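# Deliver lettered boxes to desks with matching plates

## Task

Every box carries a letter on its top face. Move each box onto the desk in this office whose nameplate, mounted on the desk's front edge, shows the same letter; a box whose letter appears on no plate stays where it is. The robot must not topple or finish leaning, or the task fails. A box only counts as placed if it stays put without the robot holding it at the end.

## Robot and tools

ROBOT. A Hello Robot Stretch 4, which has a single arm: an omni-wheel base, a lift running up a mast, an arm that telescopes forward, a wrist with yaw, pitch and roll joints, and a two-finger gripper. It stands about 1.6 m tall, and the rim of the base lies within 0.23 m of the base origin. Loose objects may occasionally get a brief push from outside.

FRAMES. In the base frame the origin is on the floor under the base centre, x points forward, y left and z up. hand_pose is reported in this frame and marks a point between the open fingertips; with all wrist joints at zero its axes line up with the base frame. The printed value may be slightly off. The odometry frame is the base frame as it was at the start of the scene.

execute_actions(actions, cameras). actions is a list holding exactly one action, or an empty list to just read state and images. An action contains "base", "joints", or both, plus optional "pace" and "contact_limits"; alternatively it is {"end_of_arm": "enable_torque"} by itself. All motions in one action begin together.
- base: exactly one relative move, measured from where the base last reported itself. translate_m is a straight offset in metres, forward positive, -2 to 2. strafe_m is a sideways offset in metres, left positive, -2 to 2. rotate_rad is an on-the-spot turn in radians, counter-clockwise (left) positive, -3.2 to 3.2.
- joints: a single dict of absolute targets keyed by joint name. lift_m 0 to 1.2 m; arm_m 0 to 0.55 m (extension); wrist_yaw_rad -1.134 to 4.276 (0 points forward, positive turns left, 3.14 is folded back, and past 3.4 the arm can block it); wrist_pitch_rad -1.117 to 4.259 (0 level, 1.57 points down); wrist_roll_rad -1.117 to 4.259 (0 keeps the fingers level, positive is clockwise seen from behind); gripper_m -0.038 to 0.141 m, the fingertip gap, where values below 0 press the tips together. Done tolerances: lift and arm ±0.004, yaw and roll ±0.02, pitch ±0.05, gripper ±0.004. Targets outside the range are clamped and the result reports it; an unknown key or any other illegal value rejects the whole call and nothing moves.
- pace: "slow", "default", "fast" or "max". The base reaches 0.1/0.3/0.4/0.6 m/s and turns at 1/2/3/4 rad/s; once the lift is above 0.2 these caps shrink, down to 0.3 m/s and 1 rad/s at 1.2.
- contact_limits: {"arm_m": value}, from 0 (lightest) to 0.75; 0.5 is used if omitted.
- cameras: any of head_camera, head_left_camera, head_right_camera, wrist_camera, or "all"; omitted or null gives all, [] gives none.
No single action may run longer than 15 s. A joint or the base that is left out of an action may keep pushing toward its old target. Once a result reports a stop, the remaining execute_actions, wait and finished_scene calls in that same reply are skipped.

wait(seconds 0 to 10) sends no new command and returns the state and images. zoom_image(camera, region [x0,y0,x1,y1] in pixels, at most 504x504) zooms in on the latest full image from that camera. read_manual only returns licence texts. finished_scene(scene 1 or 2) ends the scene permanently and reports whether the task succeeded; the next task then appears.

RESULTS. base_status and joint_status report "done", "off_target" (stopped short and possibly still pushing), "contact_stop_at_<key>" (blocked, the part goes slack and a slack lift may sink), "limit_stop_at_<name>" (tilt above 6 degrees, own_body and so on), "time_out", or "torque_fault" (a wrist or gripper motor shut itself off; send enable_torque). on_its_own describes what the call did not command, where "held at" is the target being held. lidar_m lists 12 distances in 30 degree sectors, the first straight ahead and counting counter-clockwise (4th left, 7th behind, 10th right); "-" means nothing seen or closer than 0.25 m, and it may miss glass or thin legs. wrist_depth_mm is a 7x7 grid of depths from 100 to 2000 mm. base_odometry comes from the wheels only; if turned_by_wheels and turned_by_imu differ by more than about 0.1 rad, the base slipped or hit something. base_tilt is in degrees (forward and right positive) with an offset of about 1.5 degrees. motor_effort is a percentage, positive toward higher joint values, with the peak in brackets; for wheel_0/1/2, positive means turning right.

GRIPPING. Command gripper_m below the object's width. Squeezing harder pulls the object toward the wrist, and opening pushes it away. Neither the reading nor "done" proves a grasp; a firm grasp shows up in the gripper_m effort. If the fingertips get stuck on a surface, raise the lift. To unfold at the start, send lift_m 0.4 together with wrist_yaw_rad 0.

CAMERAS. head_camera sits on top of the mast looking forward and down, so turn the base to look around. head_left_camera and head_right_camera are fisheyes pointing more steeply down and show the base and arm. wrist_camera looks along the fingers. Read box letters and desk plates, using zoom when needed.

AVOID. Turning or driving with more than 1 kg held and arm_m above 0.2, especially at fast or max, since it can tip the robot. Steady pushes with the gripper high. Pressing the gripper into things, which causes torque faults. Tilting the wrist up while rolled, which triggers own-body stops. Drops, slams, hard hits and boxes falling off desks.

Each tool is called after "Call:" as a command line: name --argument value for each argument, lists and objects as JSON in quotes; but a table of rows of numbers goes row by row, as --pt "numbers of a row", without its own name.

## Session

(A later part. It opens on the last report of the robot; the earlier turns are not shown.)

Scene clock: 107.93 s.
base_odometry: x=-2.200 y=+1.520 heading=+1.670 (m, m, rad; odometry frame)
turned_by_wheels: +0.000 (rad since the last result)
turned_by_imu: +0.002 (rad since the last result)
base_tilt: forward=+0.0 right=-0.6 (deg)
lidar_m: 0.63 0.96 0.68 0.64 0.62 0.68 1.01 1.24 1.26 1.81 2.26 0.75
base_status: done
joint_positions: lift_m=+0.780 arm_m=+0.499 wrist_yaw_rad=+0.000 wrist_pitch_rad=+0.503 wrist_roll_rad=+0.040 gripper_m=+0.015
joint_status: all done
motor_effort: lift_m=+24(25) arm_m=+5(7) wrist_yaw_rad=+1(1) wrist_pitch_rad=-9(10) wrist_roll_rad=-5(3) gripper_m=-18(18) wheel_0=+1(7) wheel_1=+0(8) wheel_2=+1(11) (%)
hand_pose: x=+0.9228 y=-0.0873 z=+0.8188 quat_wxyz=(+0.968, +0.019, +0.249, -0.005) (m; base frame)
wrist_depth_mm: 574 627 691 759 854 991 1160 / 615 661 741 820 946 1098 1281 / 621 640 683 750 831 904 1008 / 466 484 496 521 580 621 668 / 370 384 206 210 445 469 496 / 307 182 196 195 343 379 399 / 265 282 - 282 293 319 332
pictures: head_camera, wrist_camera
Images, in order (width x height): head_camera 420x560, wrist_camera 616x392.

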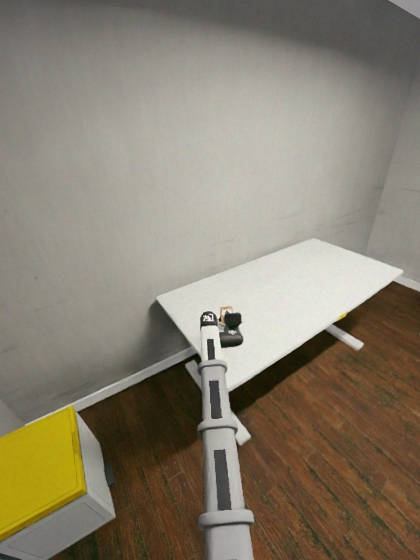

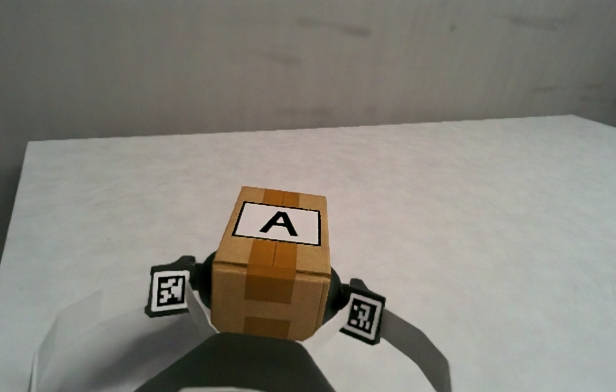

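Call:
execute_actions --actions '[{"joints":{"lift_m":0.702}}]' --cameras '[]'

Call:
execute_actions --actions '[{"joints":{"gripper_m":0.11}}]' --cameras '[]'

Call:
execute_actions --actions '[{"base":{"translate_m":-0.3},"joints":{"arm_m":0,"lift_m":0.72},"pace":"max"}]' --cameras '["wrist_camera"]'

Call:
execute_actions --actions '[{"base":{"rotate_rad":-1.04},"joints":{"lift_m":0.35,"wrist_yaw_rad":1.6,"wrist_pitch_rad":0},"pace":"max"}]' --cameras '["head_left_camera"]'

Scene clock: 115.00 s.
base_odometry: x=-2.200 y=+1.520 heading=+1.670 (m, m, rad; odometry frame)
turned_by_wheels: +0.000 (rad since the last result)
turned_by_imu: +0.001 (rad since the last result)
base_tilt: forward=+0.0 right=-0.5 (deg)
lidar_m: 0.62 0.96 0.69 0.65 0.62 0.67 1.01 1.25 1.27 1.81 2.26 0.72
base_status: not commanded
joint_positions: lift_m=+0.702 arm_m=+0.499 wrist_yaw_rad=+0.000 wrist_pitch_rad=+0.503 wrist_roll_rad=+0.040 gripper_m=+0.015
joint_status: all done
motor_effort: lift_m=+16(23) arm_m=+5(5) wrist_yaw_rad=+0(0) wrist_pitch_rad=-9(9) wrist_roll_rad=-3(3) gripper_m=-17(18) wheel_0=+1(1) wheel_1=+0(0) wheel_2=+1(1) (%)
hand_pose: x=+0.9228 y=-0.0873 z=+0.7415 quat_wxyz=(+0.968, +0.019, +0.249, -0.005) (m; base frame)
wrist_depth_mm: 574 627 699 759 866 991 1138 / 591 634 707 798 891 1025 1229 / 415 442 480 530 574 634 691 / 317 334 347 364 399 430 462 / 257 268 205 210 310 327 347 / 215 183 196 196 238 263 274 / 183 195 - 196 203 221 229
pictures: none
No camera images: the call's "cameras" was empty. Leave "cameras" out to get every camera's image.

Scene clock: 116.77 s.
base_odometry: x=-2.200 y=+1.520 heading=+1.670 (m, m, rad; odometry frame)
turned_by_wheels: +0.000 (rad since the last result)
turned_by_imu: +0.000 (rad since the last result)
base_tilt: forward=+0.0 right=-0.6 (deg)
lidar_m: 0.63 0.97 0.67 0.63 0.63 0.66 1.01 1.25 1.25 1.81 2.25 0.75
base_status: not commanded
joint_positions: lift_m=+0.702 arm_m=+0.499 wrist_yaw_rad=+0.000 wrist_pitch_rad=+0.502 wrist_roll_rad=+0.040 gripper_m=+0.110
joint_status: all done
motor_effort: lift_m=+16(16) arm_m=+5(5) wrist_yaw_rad=-3(1) wrist_pitch_rad=-8(9) wrist_roll_rad=-3(3) gripper_m=+1(19) wheel_0=+1(2) wheel_1=+0(0) wheel_2=+1(1) (%)
hand_pose: x=+0.9229 y=-0.0873 z=+0.7417 quat_wxyz=(+0.968, +0.019, +0.248, -0.005) (m; base frame)
wrist_depth_mm: 574 615 691 759 854 976 1160 / 591 634 715 778 891 1025 1205 / 418 445 484 525 574 634 707 / 319 336 351 366 404 433 462 / 259 256 225 220 310 329 345 / 218 209 209 208 221 266 276 / 187 196 - 202 208 222 231
pictures: none
No camera images: the call's "cameras" was empty. Leave "cameras" out to get every camera's image.

Scene clock: 118.83 s.
base_odometry: x=-2.170 y=+1.222 heading=+1.670 (m, m, rad; odometry frame)
turned_by_wheels: +0.000 (rad since the last result)
turned_by_imu: -0.001 (rad since the last result)
base_tilt: forward=+0.0 right=-0.6 (deg)
lidar_m: 0.93 0.90 0.69 0.51 0.48 0.51 0.80 1.45 1.04 1.41 2.39 1.09
base_status: done
joint_positions: lift_m=+0.720 arm_m=+0.002 wrist_yaw_rad=+0.000 wrist_pitch_rad=+0.502 wrist_roll_rad=+0.040 gripper_m=+0.110
joint_status: all done
motor_effort: lift_m=+23(25) arm_m=-5(9) wrist_yaw_rad=+2(1) wrist_pitch_rad=-7(7) wrist_roll_rad=-3(3) gripper_m=-1(1) wheel_0=-2(8) wheel_1=+0(6) wheel_2=-2(12) (%)
hand_pose: x=+0.4253 y=-0.0875 z=+0.7591 quat_wxyz=(+0.968, +0.020, +0.248, -0.005) (m; base frame)
wrist_depth_mm: 1138 1229 1336 1499 1708 1983 - / 1182 1308 1366 904 1138 1336 1618 / 1255 1397 1537 1756 1983 - - / 1366 1499 1618 1863 - - - / 1336 1336 1430 1537 1618 1756 1863 / 1138 1078 1160 1229 220 1397 1430 / 991 1008 - 1042 1078 1138 1229
pictures: wrist_camera
Images, in order (width x height): wrist_camera 616x392.

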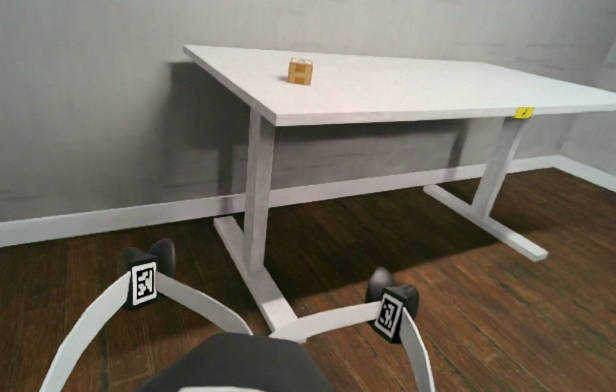

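Scene clock: 120.43 s.
base_odometry: x=-2.170 y=+1.222 heading=+0.630 (m, m, rad; odometry frame)
turned_by_wheels: -1.040 (rad since the last result)
turned_by_imu: -1.022 (rad since the last result)
base_tilt: forward=+0.0 right=-0.7 (deg)
lidar_m: 2.39 1.08 0.94 0.88 0.69 0.52 0.49 0.51 0.81 1.39 1.04 1.43
base_status: done
joint_positions: lift_m=+0.350 arm_m=+0.002 wrist_yaw_rad=+1.600 wrist_pitch_rad=+0.002 wrist_roll_rad=+0.040 gripper_m=+0.110
joint_status: all done
motor_effort: lift_m=+17(20) arm_m=-5(5) wrist_yaw_rad=+2(7) wrist_pitch_rad=-8(12) wrist_roll_rad=-3(3) gripper_m=-1(1) wheel_0=+1(11) wheel_1=+1(10) wheel_2=-1(3) (%)
hand_pose: x=+0.2515 y=+0.2909 z=+0.5278 quat_wxyz=(+0.697, +0.013, +0.015, +0.717) (m; base frame)
wrist_depth_mm: 1060 1537 1576 1576 1576 1576 1537 / 1098 1576 1576 1576 1537 1576 1576 / 1098 1537 1537 1537 1576 1576 1537 / 1118 1537 1576 1576 1537 1060 1042 / 820 820 1537 1537 1537 1576 1499 / 820 820 1537 1537 220 1537 1499 / 820 904 - 1308 1281 1537 1537
pictures: head_left_camera
Images, in order (width x height): head_left_camera 420x672.

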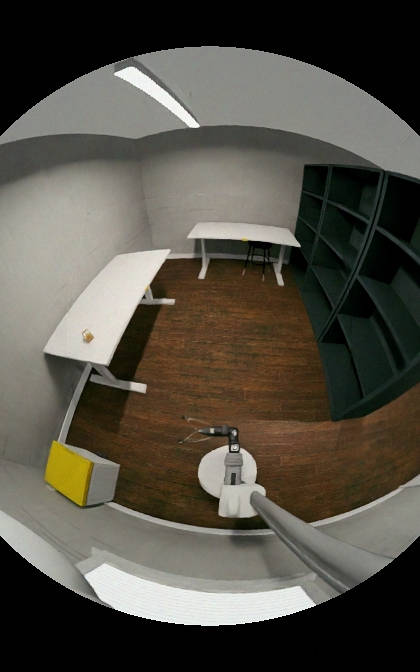

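Call:
execute_actions --actions '[{"base":{"strafe_m":-1.9},"pace":"max"}]' --cameras '[]'

Call:
execute_actions --actions '[{"base":{"translate_m":1.9},"joints":{"wrist_yaw_rad":0,"lift_m":0.97,"wrist_pitch_rad":0.5,"gripper_m":0.14},"pace":"max"}]' --cameras '[]'

Call:
execute_actions --actions '[{"joints":{"arm_m":0.25},"pace":"fast"}]' --cameras '["head_camera","wrist_camera"]'

Scene clock: 129.40 s.
base_odometry: x=-1.051 y=-0.314 heading=+0.630 (m, m, rad; odometry frame)
turned_by_wheels: +0.000 (rad since the last result)
turned_by_imu: -0.005 (rad since the last result)
base_tilt: forward=+0.1 right=-0.6 (deg)
lidar_m: 1.57 0.62 0.57 2.11 0.85 0.62 0.57 0.58 0.88 1.24 1.33 1.85
base_status: done
joint_positions: lift_m=+0.350 arm_m=+0.002 wrist_yaw_rad=+1.600 wrist_pitch_rad=+0.002 wrist_roll_rad=+0.040 gripper_m=+0.110
joint_status: not commanded
motor_effort: lift_m=+18(18) arm_m=-5(5) wrist_yaw_rad=+2(1) wrist_pitch_rad=-7(7) wrist_roll_rad=-2(2) gripper_m=-2(1) wheel_0=-1(15) wheel_1=+1(10) wheel_2=+0(2) (%)
hand_pose: x=+0.2514 y=+0.2909 z=+0.5277 quat_wxyz=(+0.697, +0.013, +0.015, +0.717) (m; base frame)
wrist_depth_mm: 1182 1661 - - 504 399 402 / 1205 1756 - - 459 399 399 / 1229 1708 - - 418 397 397 / 1229 1808 - - 399 397 397 / 1281 1576 - - 397 397 399 / 1308 1499 1708 1983 220 394 394 / 1160 1255 - 647 397 394 394
pictures: none
No camera images: the call's "cameras" was empty. Leave "cameras" out to get every camera's image.

Scene clock: 134.30 s.
base_odometry: x=+0.484 y=+0.806 heading=+0.630 (m, m, rad; odometry frame)
turned_by_wheels: +0.000 (rad since the last result)
turned_by_imu: +0.008 (rad since the last result)
base_tilt: forward=+0.1 right=-0.7 (deg)
lidar_m: 0.45 0.49 0.39 0.37 0.39 0.57 2.47 1.81 1.36 1.32 0.63 0.48
base_status: done
joint_positions: lift_m=+0.970 arm_m=+0.002 wrist_yaw_rad=+0.000 wrist_pitch_rad=+0.502 wrist_roll_rad=+0.040 gripper_m=+0.140
joint_status: all done
motor_effort: lift_m=+23(28) arm_m=-5(5) wrist_yaw_rad=+0(7) wrist_pitch_rad=-6(6) wrist_roll_rad=-5(3) gripper_m=-1(2) wheel_0=+1(11) wheel_1=-1(8) wheel_2=+1(15) (%)
hand_pose: x=+0.4254 y=-0.0874 z=+1.0092 quat_wxyz=(+0.968, +0.019, +0.248, -0.005) (m; base frame)
wrist_depth_mm: 640 917 931 917 917 904 878 / 668 842 917 960 976 960 960 / 549 549 559 634 707 788 866 / 389 413 433 459 500 530 554 / 317 312 345 364 379 402 424 / 647 303 300 301 205 322 342 / 732 1098 - 1366 1366 1366 304
pictures: none
No camera images: the call's "cameras" was empty. Leave "cameras" out to get every camera's image.

Scene clock: 135.87 s.
base_odometry: x=+0.484 y=+0.806 heading=+0.630 (m, m, rad; odometry frame)
turned_by_wheels: +0.000 (rad since the last result)
turned_by_imu: +0.000 (rad since the last result)
base_tilt: forward=+0.0 right=-0.6 (deg)
lidar_m: 0.45 0.51 0.38 0.37 0.39 0.58 2.48 1.80 1.37 1.32 0.63 0.48
base_status: not commanded
joint_positions: lift_m=+0.970 arm_m=+0.249 wrist_yaw_rad=+0.000 wrist_pitch_rad=+0.502 wrist_roll_rad=+0.040 gripper_m=+0.140
joint_status: all done
motor_effort: lift_m=+23(23) arm_m=+5(4) wrist_yaw_rad=+0(0) wrist_pitch_rad=-6(6) wrist_roll_rad=-2(4) gripper_m=+1(1) wheel_0=+1(1) wheel_1=-1(1) wheel_2=+1(1) (%)
hand_pose: x=+0.6729 y=-0.0874 z=+1.0092 quat_wxyz=(+0.968, +0.019, +0.248, -0.005) (m; base frame)
wrist_depth_mm: 634 699 699 699 683 683 676 / 640 750 741 732 732 732 707 / 549 539 591 634 707 750 750 / 389 404 345 462 496 530 574 / 315 307 340 359 379 402 421 / 264 258 271 296 205 320 336 / 227 237 - 247 253 271 282
pictures: head_camera, wrist_camera
Images, in order (width x height): head_camera 420x560, wrist_camera 616x392.

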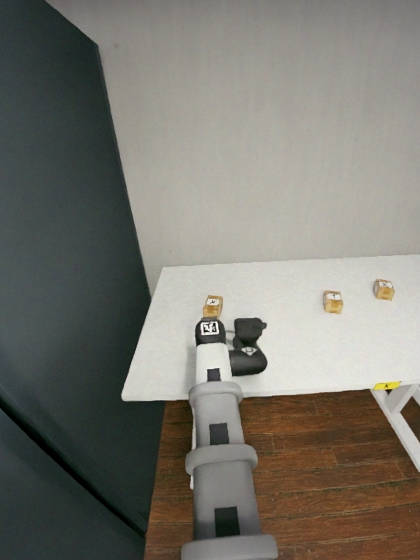

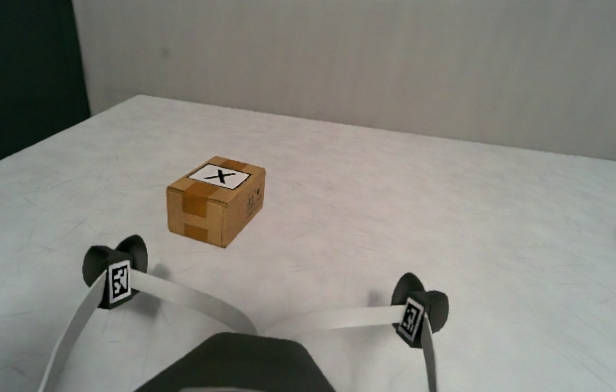

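Call:
execute_actions --actions '[{"base":{"strafe_m":0.063},"joints":{"lift_m":0.932}}]' --cameras '[]'

Call:
execute_actions --actions '[{"joints":{"arm_m":0.38}}]' --cameras '["wrist_camera"]'

Scene clock: 139.67 s.
base_odometry: x=+0.447 y=+0.856 heading=+0.630 (m, m, rad; odometry frame)
turned_by_wheels: +0.000 (rad since the last result)
turned_by_imu: +0.001 (rad since the last result)
base_tilt: forward=+0.1 right=-0.5 (deg)
lidar_m: 0.46 0.44 0.32 0.30 0.32 0.49 2.48 1.89 1.44 1.39 0.65 0.48
base_status: done
joint_positions: lift_m=+0.932 arm_m=+0.249 wrist_yaw_rad=+0.000 wrist_pitch_rad=+0.502 wrist_roll_rad=+0.040 gripper_m=+0.140
joint_status: all done
motor_effort: lift_m=+15(21) arm_m=+5(5) wrist_yaw_rad=+0(0) wrist_pitch_rad=-6(6) wrist_roll_rad=-3(3) gripper_m=+2(3) wheel_0=-1(10) wheel_1=+0(10) wheel_2=+0(2) (%)
hand_pose: x=+0.6729 y=-0.0874 z=+0.9718 quat_wxyz=(+0.968, +0.019, +0.248, -0.005) (m; base frame)
wrist_depth_mm: 544 699 699 691 691 676 676 / 559 723 732 732 732 723 723 / 500 445 484 508 580 634 707 / 319 340 340 342 404 433 462 / 259 254 283 297 314 329 349 / 217 212 223 243 204 264 277 / 187 197 - 204 208 223 230
pictures: none
No camera images: the call's "cameras" was empty. Leave "cameras" out to get every camera's image.

Scene clock: 141.10 s.
base_odometry: x=+0.447 y=+0.856 heading=+0.630 (m, m, rad; odometry frame)
turned_by_wheels: +0.000 (rad since the last result)
turned_by_imu: +0.000 (rad since the last result)
base_tilt: forward=+0.0 right=-0.6 (deg)
lidar_m: 0.45 0.43 0.32 0.30 0.33 0.49 2.48 1.88 1.41 1.38 0.63 0.48
base_status: not commanded
joint_positions: lift_m=+0.932 arm_m=+0.379 wrist_yaw_rad=+0.000 wrist_pitch_rad=+0.502 wrist_roll_rad=+0.040 gripper_m=+0.140
joint_status: all done
motor_effort: lift_m=+16(15) arm_m=+6(6) wrist_yaw_rad=+2(0) wrist_pitch_rad=-5(6) wrist_roll_rad=-2(4) gripper_m=+0(1) wheel_0=-1(1) wheel_1=+0(0) wheel_2=+0(0) (%)
hand_pose: x=+0.8028 y=-0.0874 z=+0.9718 quat_wxyz=(+0.968, +0.019, +0.248, -0.005) (m; base frame)
wrist_depth_mm: 535 585 580 580 569 564 559 / 549 627 615 615 609 597 591 / 496 445 484 530 580 627 627 / 320 336 355 377 404 436 462 / 259 255 213 228 312 327 347 / 217 211 211 207 206 263 277 / 186 196 - 203 208 222 230
pictures: wrist_camera
Images, in order (width x height): wrist_camera 616x392.

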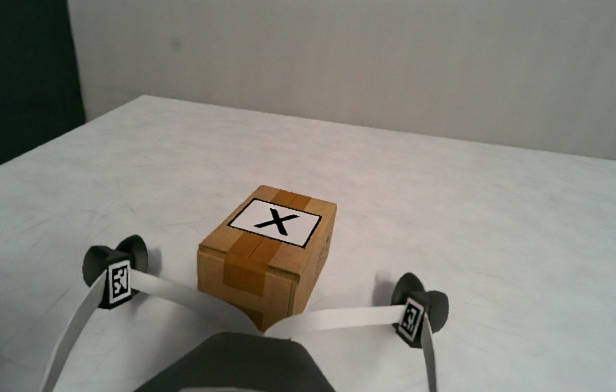

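Call:
execute_actions --actions '[{"joints":{"gripper_m":0.015}}]' --cameras '[]'

Call:
execute_actions --actions '[{"joints":{"lift_m":0.96},"base":{"strafe_m":-0.02}}]' --cameras '["wrist_camera"]'

Scene clock: 145.63 s.
base_odometry: x=+0.447 y=+0.856 heading=+0.630 (m, m, rad; odometry frame)
turned_by_wheels: +0.000 (rad since the last result)
turned_by_imu: +0.001 (rad since the last result)
base_tilt: forward=+0.0 right=-0.6 (deg)
lidar_m: 0.46 0.40 0.32 0.30 0.33 0.47 2.50 1.91 1.43 1.39 0.62 0.46
base_status: not commanded
joint_positions: lift_m=+0.932 arm_m=+0.379 wrist_yaw_rad=+0.000 wrist_pitch_rad=+0.503 wrist_roll_rad=+0.040 gripper_m=+0.015
joint_status: all done
motor_effort: lift_m=+16(16) arm_m=+6(6) wrist_yaw_rad=+0(0) wrist_pitch_rad=-8(9) wrist_roll_rad=-3(2) gripper_m=-20(21) wheel_0=-1(1) wheel_1=+0(0) wheel_2=+0(0) (%)
hand_pose: x=+0.8027 y=-0.0874 z=+0.9716 quat_wxyz=(+0.968, +0.019, +0.249, -0.005) (m; base frame)
wrist_depth_mm: 535 591 580 580 569 564 564 / 544 621 615 621 615 603 591 / 492 445 480 525 574 627 627 / 320 336 347 364 402 433 462 / 257 267 204 209 310 327 347 / 216 180 203 196 239 264 277 / 185 196 - 196 204 221 229
pictures: none
No camera images: the call's "cameras" was empty. Leave "cameras" out to get every camera's image.

Scene clock: 146.53 s.
base_odometry: x=+0.459 y=+0.840 heading=+0.630 (m, m, rad; odometry frame)
turned_by_wheels: +0.000 (rad since the last result)
turned_by_imu: +0.000 (rad since the last result)
base_tilt: forward=+0.0 right=-0.7 (deg)
lidar_m: 0.46 0.47 0.34 0.32 0.35 0.51 2.48 1.87 1.41 1.36 0.64 0.46
base_status: done
joint_positions: lift_m=+0.960 arm_m=+0.379 wrist_yaw_rad=+0.000 wrist_pitch_rad=+0.503 wrist_roll_rad=+0.040 gripper_m=+0.015
joint_status: all done
motor_effort: lift_m=+25(26) arm_m=+5(6) wrist_yaw_rad=+1(1) wrist_pitch_rad=-9(9) wrist_roll_rad=-2(3) gripper_m=-20(17) wheel_0=+1(9) wheel_1=+0(9) wheel_2=+0(2) (%)
hand_pose: x=+0.8027 y=-0.0874 z=+0.9988 quat_wxyz=(+0.968, +0.019, +0.249, -0.005) (m; base frame)
wrist_depth_mm: 559 591 585 574 564 559 559 / 580 634 634 609 609 603 597 / 549 512 559 609 640 640 627 / 366 387 402 418 466 500 539 / 297 309 203 209 362 379 394 / 249 180 203 197 282 304 320 / 214 225 - 227 235 255 266
pictures: wrist_camera
Images, in order (width x height): wrist_camera 616x392.

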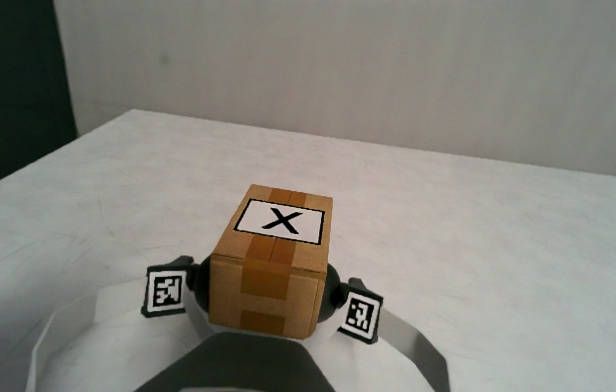

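Call:
execute_actions --actions '[{"base":{"translate_m":-1.97},"joints":{"arm_m":0,"wrist_yaw_rad":-1.1,"lift_m":0.98},"pace":"max"}]' --cameras '[]'

Call:
execute_actions --actions '[{"base":{"strafe_m":1.35},"joints":{"lift_m":0.45},"pace":"max"}]' --cameras '[]'

Call:
execute_actions --actions '[{"base":{"translate_m":1.65},"joints":{"lift_m":0.8,"wrist_yaw_rad":0,"arm_m":0.15},"pace":"max"}]' --cameras '["head_camera","wrist_camera"]'

Scene clock: 161.10 s.
base_odometry: x=-1.134 y=-0.319 heading=+0.629 (m, m, rad; odometry frame)
turned_by_wheels: +0.000 (rad since the last result)
turned_by_imu: -0.007 (rad since the last result)
base_tilt: forward=+0.1 right=-0.8 (deg)
lidar_m: 1.44 0.58 0.61 1.85 0.75 0.55 0.51 0.52 0.78 1.29 1.35 1.87
base_status: done
joint_positions: lift_m=+0.980 arm_m=+0.002 wrist_yaw_rad=-1.100 wrist_pitch_rad=+0.503 wrist_roll_rad=+0.040 gripper_m=+0.015
joint_status: all done
motor_effort: lift_m=+24(27) arm_m=-5(10) wrist_yaw_rad=+1(9) wrist_pitch_rad=-9(9) wrist_roll_rad=-2(3) gripper_m=-18(20) wheel_0=-3(8) wheel_1=-1(6) wheel_2=+0(11) (%)
hand_pose: x=+0.2092 y=-0.2649 z=+1.0189 quat_wxyz=(+0.823, +0.147, +0.202, -0.510) (m; base frame)
wrist_depth_mm: 1983 1618 1464 1281 1118 1008 931 / - 1756 1576 1366 1160 1060 991 / - 1983 1661 1430 1255 1098 1025 / - - 1756 1430 1336 1205 1060 / 1708 1756 204 210 1397 1229 1098 / 1430 180 202 198 1366 1281 1182 / 1229 1308 - 1336 1366 1366 1255
pictures: none
No camera images: the call's "cameras" was empty. Leave "cameras" out to get every camera's image.

Scene clock: 166.10 s.
base_odometry: x=-1.929 y=+0.772 heading=+0.629 (m, m, rad; odometry frame)
turned_by_wheels: +0.000 (rad since the last result)
turned_by_imu: +0.004 (rad since the last result)
base_tilt: forward=+0.1 right=-0.6 (deg)
lidar_m: 2.08 1.82 1.42 1.39 0.64 0.46 0.48 0.51 0.70 2.20 0.65 0.66
base_status: done
joint_positions: lift_m=+0.450 arm_m=+0.002 wrist_yaw_rad=-1.100 wrist_pitch_rad=+0.503 wrist_roll_rad=+0.040 gripper_m=+0.015
joint_status: all done
motor_effort: lift_m=+18(21) arm_m=-5(5) wrist_yaw_rad=+0(0) wrist_pitch_rad=-9(9) wrist_roll_rad=-2(3) gripper_m=-19(19) wheel_0=+0(8) wheel_1=-2(12) wheel_2=+1(6) (%)
hand_pose: x=+0.2093 y=-0.2649 z=+0.4893 quat_wxyz=(+0.823, +0.147, +0.202, -0.510) (m; base frame)
wrist_depth_mm: 699 831 462 640 - - 1983 / 1098 539 496 715 - - - / 1182 1255 535 788 - - - / 1025 1078 554 732 1499 1576 1756 / 878 878 203 210 1160 1229 1281 / 798 179 202 197 878 991 1042 / 676 707 - 723 750 820 866
pictures: none
No camera images: the call's "cameras" was empty. Leave "cameras" out to get every camera's image.

Scene clock: 170.80 s.
base_odometry: x=-0.595 y=+1.744 heading=+0.630 (m, m, rad; odometry frame)
turned_by_wheels: +0.000 (rad since the last result)
turned_by_imu: +0.007 (rad since the last result)
base_tilt: forward=+0.0 right=-0.7 (deg)
lidar_m: 0.78 0.85 1.23 1.23 1.33 2.18 2.13 0.71 0.52 0.50 0.54 0.79
base_status: done
joint_positions: lift_m=+0.800 arm_m=+0.149 wrist_yaw_rad=+0.000 wrist_pitch_rad=+0.503 wrist_roll_rad=+0.040 gripper_m=+0.015
joint_status: all done
motor_effort: lift_m=+24(27) arm_m=+5(5) wrist_yaw_rad=+1(10) wrist_pitch_rad=-10(11) wrist_roll_rad=-2(2) gripper_m=-19(20) wheel_0=+1(8) wheel_1=+1(8) wheel_2=+0(19) (%)
hand_pose: x=+0.5727 y=-0.0874 z=+0.8389 quat_wxyz=(+0.968, +0.019, +0.249, -0.005) (m; base frame)
wrist_depth_mm: 1160 1182 1138 1138 1118 1078 1025 / 917 1025 1160 1182 1182 1160 1118 / 647 691 750 820 878 1229 1182 / 512 521 539 569 621 1008 1182 / 1464 1464 203 210 517 517 891 / 1205 179 203 198 1255 1366 715 / 1042 1098 - 1060 1160 1160 640
pictures: head_camera, wrist_camera
Images, in order (width x height): head_camera 420x560, wrist_camera 616x392.

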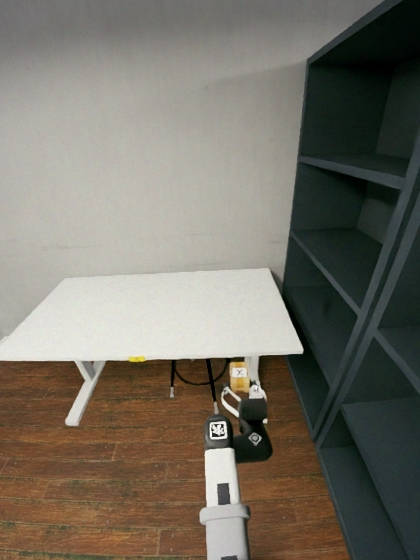

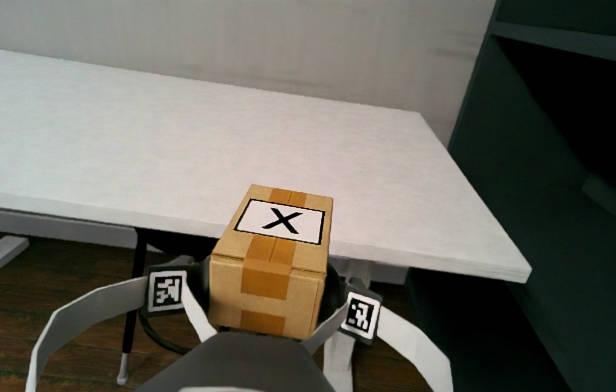

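The depth readings match the height of desk A.

Call:
execute_actions --actions '[{"joints":{"arm_m":0.53,"lift_m":0.73},"pace":"fast"}]' --cameras '[]'

Call:
execute_actions --actions '[{"joints":{"lift_m":0.703}}]' --cameras '[]'

Call:
execute_actions --actions '[{"joints":{"gripper_m":0.1}}]' --cameras '[]'

Call:
execute_actions --actions '[{"joints":{"arm_m":0.35,"lift_m":0.73},"pace":"fast"}]' --cameras '["head_left_camera","wrist_camera"]'

Scene clock: 177.93 s.
base_odometry: x=-0.595 y=+1.744 heading=+0.630 (m, m, rad; odometry frame)
turned_by_wheels: +0.000 (rad since the last result)
turned_by_imu: +0.001 (rad since the last result)
base_tilt: forward=+0.0 right=-0.6 (deg)
lidar_m: 0.80 0.85 1.25 1.24 1.32 2.17 2.11 0.71 0.52 0.50 0.55 0.77
base_status: not commanded
joint_positions: lift_m=+0.730 arm_m=+0.529 wrist_yaw_rad=+0.000 wrist_pitch_rad=+0.503 wrist_roll_rad=+0.040 gripper_m=+0.015
joint_status: all done
motor_effort: lift_m=+16(22) arm_m=+5(4) wrist_yaw_rad=+1(2) wrist_pitch_rad=-9(10) wrist_roll_rad=-2(3) gripper_m=-19(18) wheel_0=+1(1) wheel_1=+1(1) wheel_2=+0(0) (%)
hand_pose: x=+0.9527 y=-0.0873 z=+0.7695 quat_wxyz=(+0.968, +0.019, +0.249, -0.005) (m; base frame)
wrist_depth_mm: 820 809 788 788 778 750 741 / 691 768 809 831 831 820 759 / 484 517 559 603 668 842 820 / 366 389 402 418 469 504 854 / 298 312 203 209 357 379 404 / 249 179 203 198 276 304 320 / 213 225 - 227 236 256 266
pictures: none
No camera images: the call's "cameras" was empty. Leave "cameras" out to get every camera's image.

Scene clock: 178.83 s.
base_odometry: x=-0.595 y=+1.744 heading=+0.630 (m, m, rad; odometry frame)
turned_by_wheels: +0.000 (rad since the last result)
turned_by_imu: +0.000 (rad since the last result)
base_tilt: forward=+0.1 right=-0.5 (deg)
lidar_m: 0.80 0.86 1.23 1.24 1.32 2.17 2.13 0.71 0.51 0.51 0.54 0.77
base_status: not commanded
joint_positions: lift_m=+0.703 arm_m=+0.529 wrist_yaw_rad=+0.000 wrist_pitch_rad=+0.503 wrist_roll_rad=+0.040 gripper_m=+0.015
joint_status: all done
motor_effort: lift_m=+16(15) arm_m=+5(5) wrist_yaw_rad=+1(0) wrist_pitch_rad=-9(9) wrist_roll_rad=-2(3) gripper_m=-19(18) wheel_0=+1(1) wheel_1=+1(1) wheel_2=+0(0) (%)
hand_pose: x=+0.9527 y=-0.0873 z=+0.7425 quat_wxyz=(+0.968, +0.019, +0.249, -0.005) (m; base frame)
wrist_depth_mm: 809 798 788 778 778 759 732 / 597 661 750 820 831 809 768 / 413 449 484 525 574 647 820 / 320 340 349 364 404 433 496 / 259 270 204 209 310 329 347 / 217 179 202 196 241 265 277 / 185 196 - 198 205 223 231
pictures: none
No camera images: the call's "cameras" was empty. Leave "cameras" out to get every camera's image.

Scene clock: 180.50 s.
base_odometry: x=-0.595 y=+1.744 heading=+0.630 (m, m, rad; odometry frame)
turned_by_wheels: +0.000 (rad since the last result)
turned_by_imu: +0.000 (rad since the last result)
base_tilt: forward=+0.1 right=-0.6 (deg)
lidar_m: 0.80 0.86 1.24 1.23 1.31 2.18 2.14 0.69 0.54 0.50 0.55 0.78
base_status: not commanded
joint_positions: lift_m=+0.703 arm_m=+0.529 wrist_yaw_rad=+0.000 wrist_pitch_rad=+0.502 wrist_roll_rad=+0.040 gripper_m=+0.100
joint_status: all done
motor_effort: lift_m=+16(16) arm_m=+5(5) wrist_yaw_rad=-1(2) wrist_pitch_rad=-7(9) wrist_roll_rad=-2(1) gripper_m=-1(19) wheel_0=+1(1) wheel_1=+1(1) wheel_2=+0(0) (%)
hand_pose: x=+0.9528 y=-0.0873 z=+0.7426 quat_wxyz=(+0.968, +0.019, +0.248, -0.005) (m; base frame)
wrist_depth_mm: 820 788 788 778 778 768 750 / 597 661 759 820 820 809 768 / 415 449 492 525 585 654 809 / 322 338 355 351 404 433 496 / 259 267 224 222 312 330 347 / 219 195 216 211 220 266 277 / 186 196 - 204 209 224 230
pictures: none
No camera images: the call's "cameras" was empty. Leave "cameras" out to get every camera's image.

Scene clock: 181.87 s.
base_odometry: x=-0.595 y=+1.744 heading=+0.630 (m, m, rad; odometry frame)
turned_by_wheels: +0.000 (rad since the last result)
turned_by_imu: +0.000 (rad since the last result)
base_tilt: forward=+0.1 right=-0.5 (deg)
lidar_m: 0.82 0.86 1.23 1.23 1.33 2.17 2.13 0.70 0.53 0.49 0.53 0.78
base_status: not commanded
joint_positions: lift_m=+0.730 arm_m=+0.351 wrist_yaw_rad=+0.000 wrist_pitch_rad=+0.502 wrist_roll_rad=+0.040 gripper_m=+0.100
joint_status: all done
motor_effort: lift_m=+24(26) arm_m=-5(4) wrist_yaw_rad=+1(3) wrist_pitch_rad=-7(8) wrist_roll_rad=-2(3) gripper_m=-1(0) wheel_0=+1(1) wheel_1=+1(1) wheel_2=+0(0) (%)
hand_pose: x=+0.7747 y=-0.0875 z=+0.7691 quat_wxyz=(+0.968, +0.019, +0.248, -0.005) (m; base frame)
wrist_depth_mm: 991 960 960 946 931 931 878 / 691 778 878 991 976 960 917 / 484 517 559 609 676 991 976 / 368 392 402 392 469 500 1025 / 298 309 327 342 359 382 407 / 1078 193 283 285 218 307 319 / 960 1025 - 1042 788 976 287
pictures: head_left_camera, wrist_camera
Images, in order (width x height): head_left_camera 420x672, wrist_camera 616x392.

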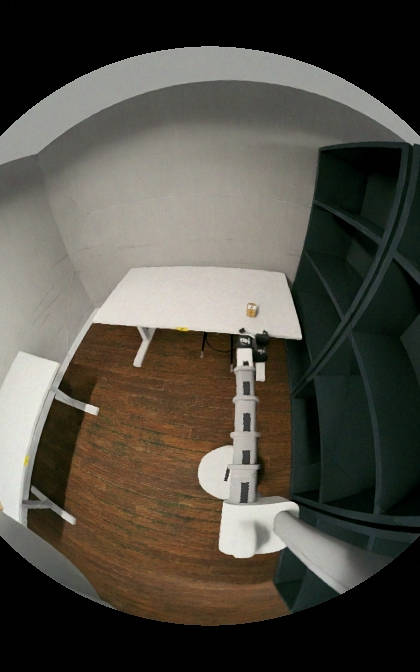

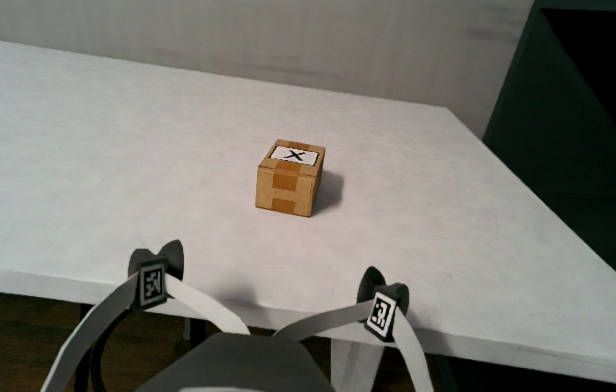

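Call:
finished_scene --scene 1

The scene is finished: the task was done.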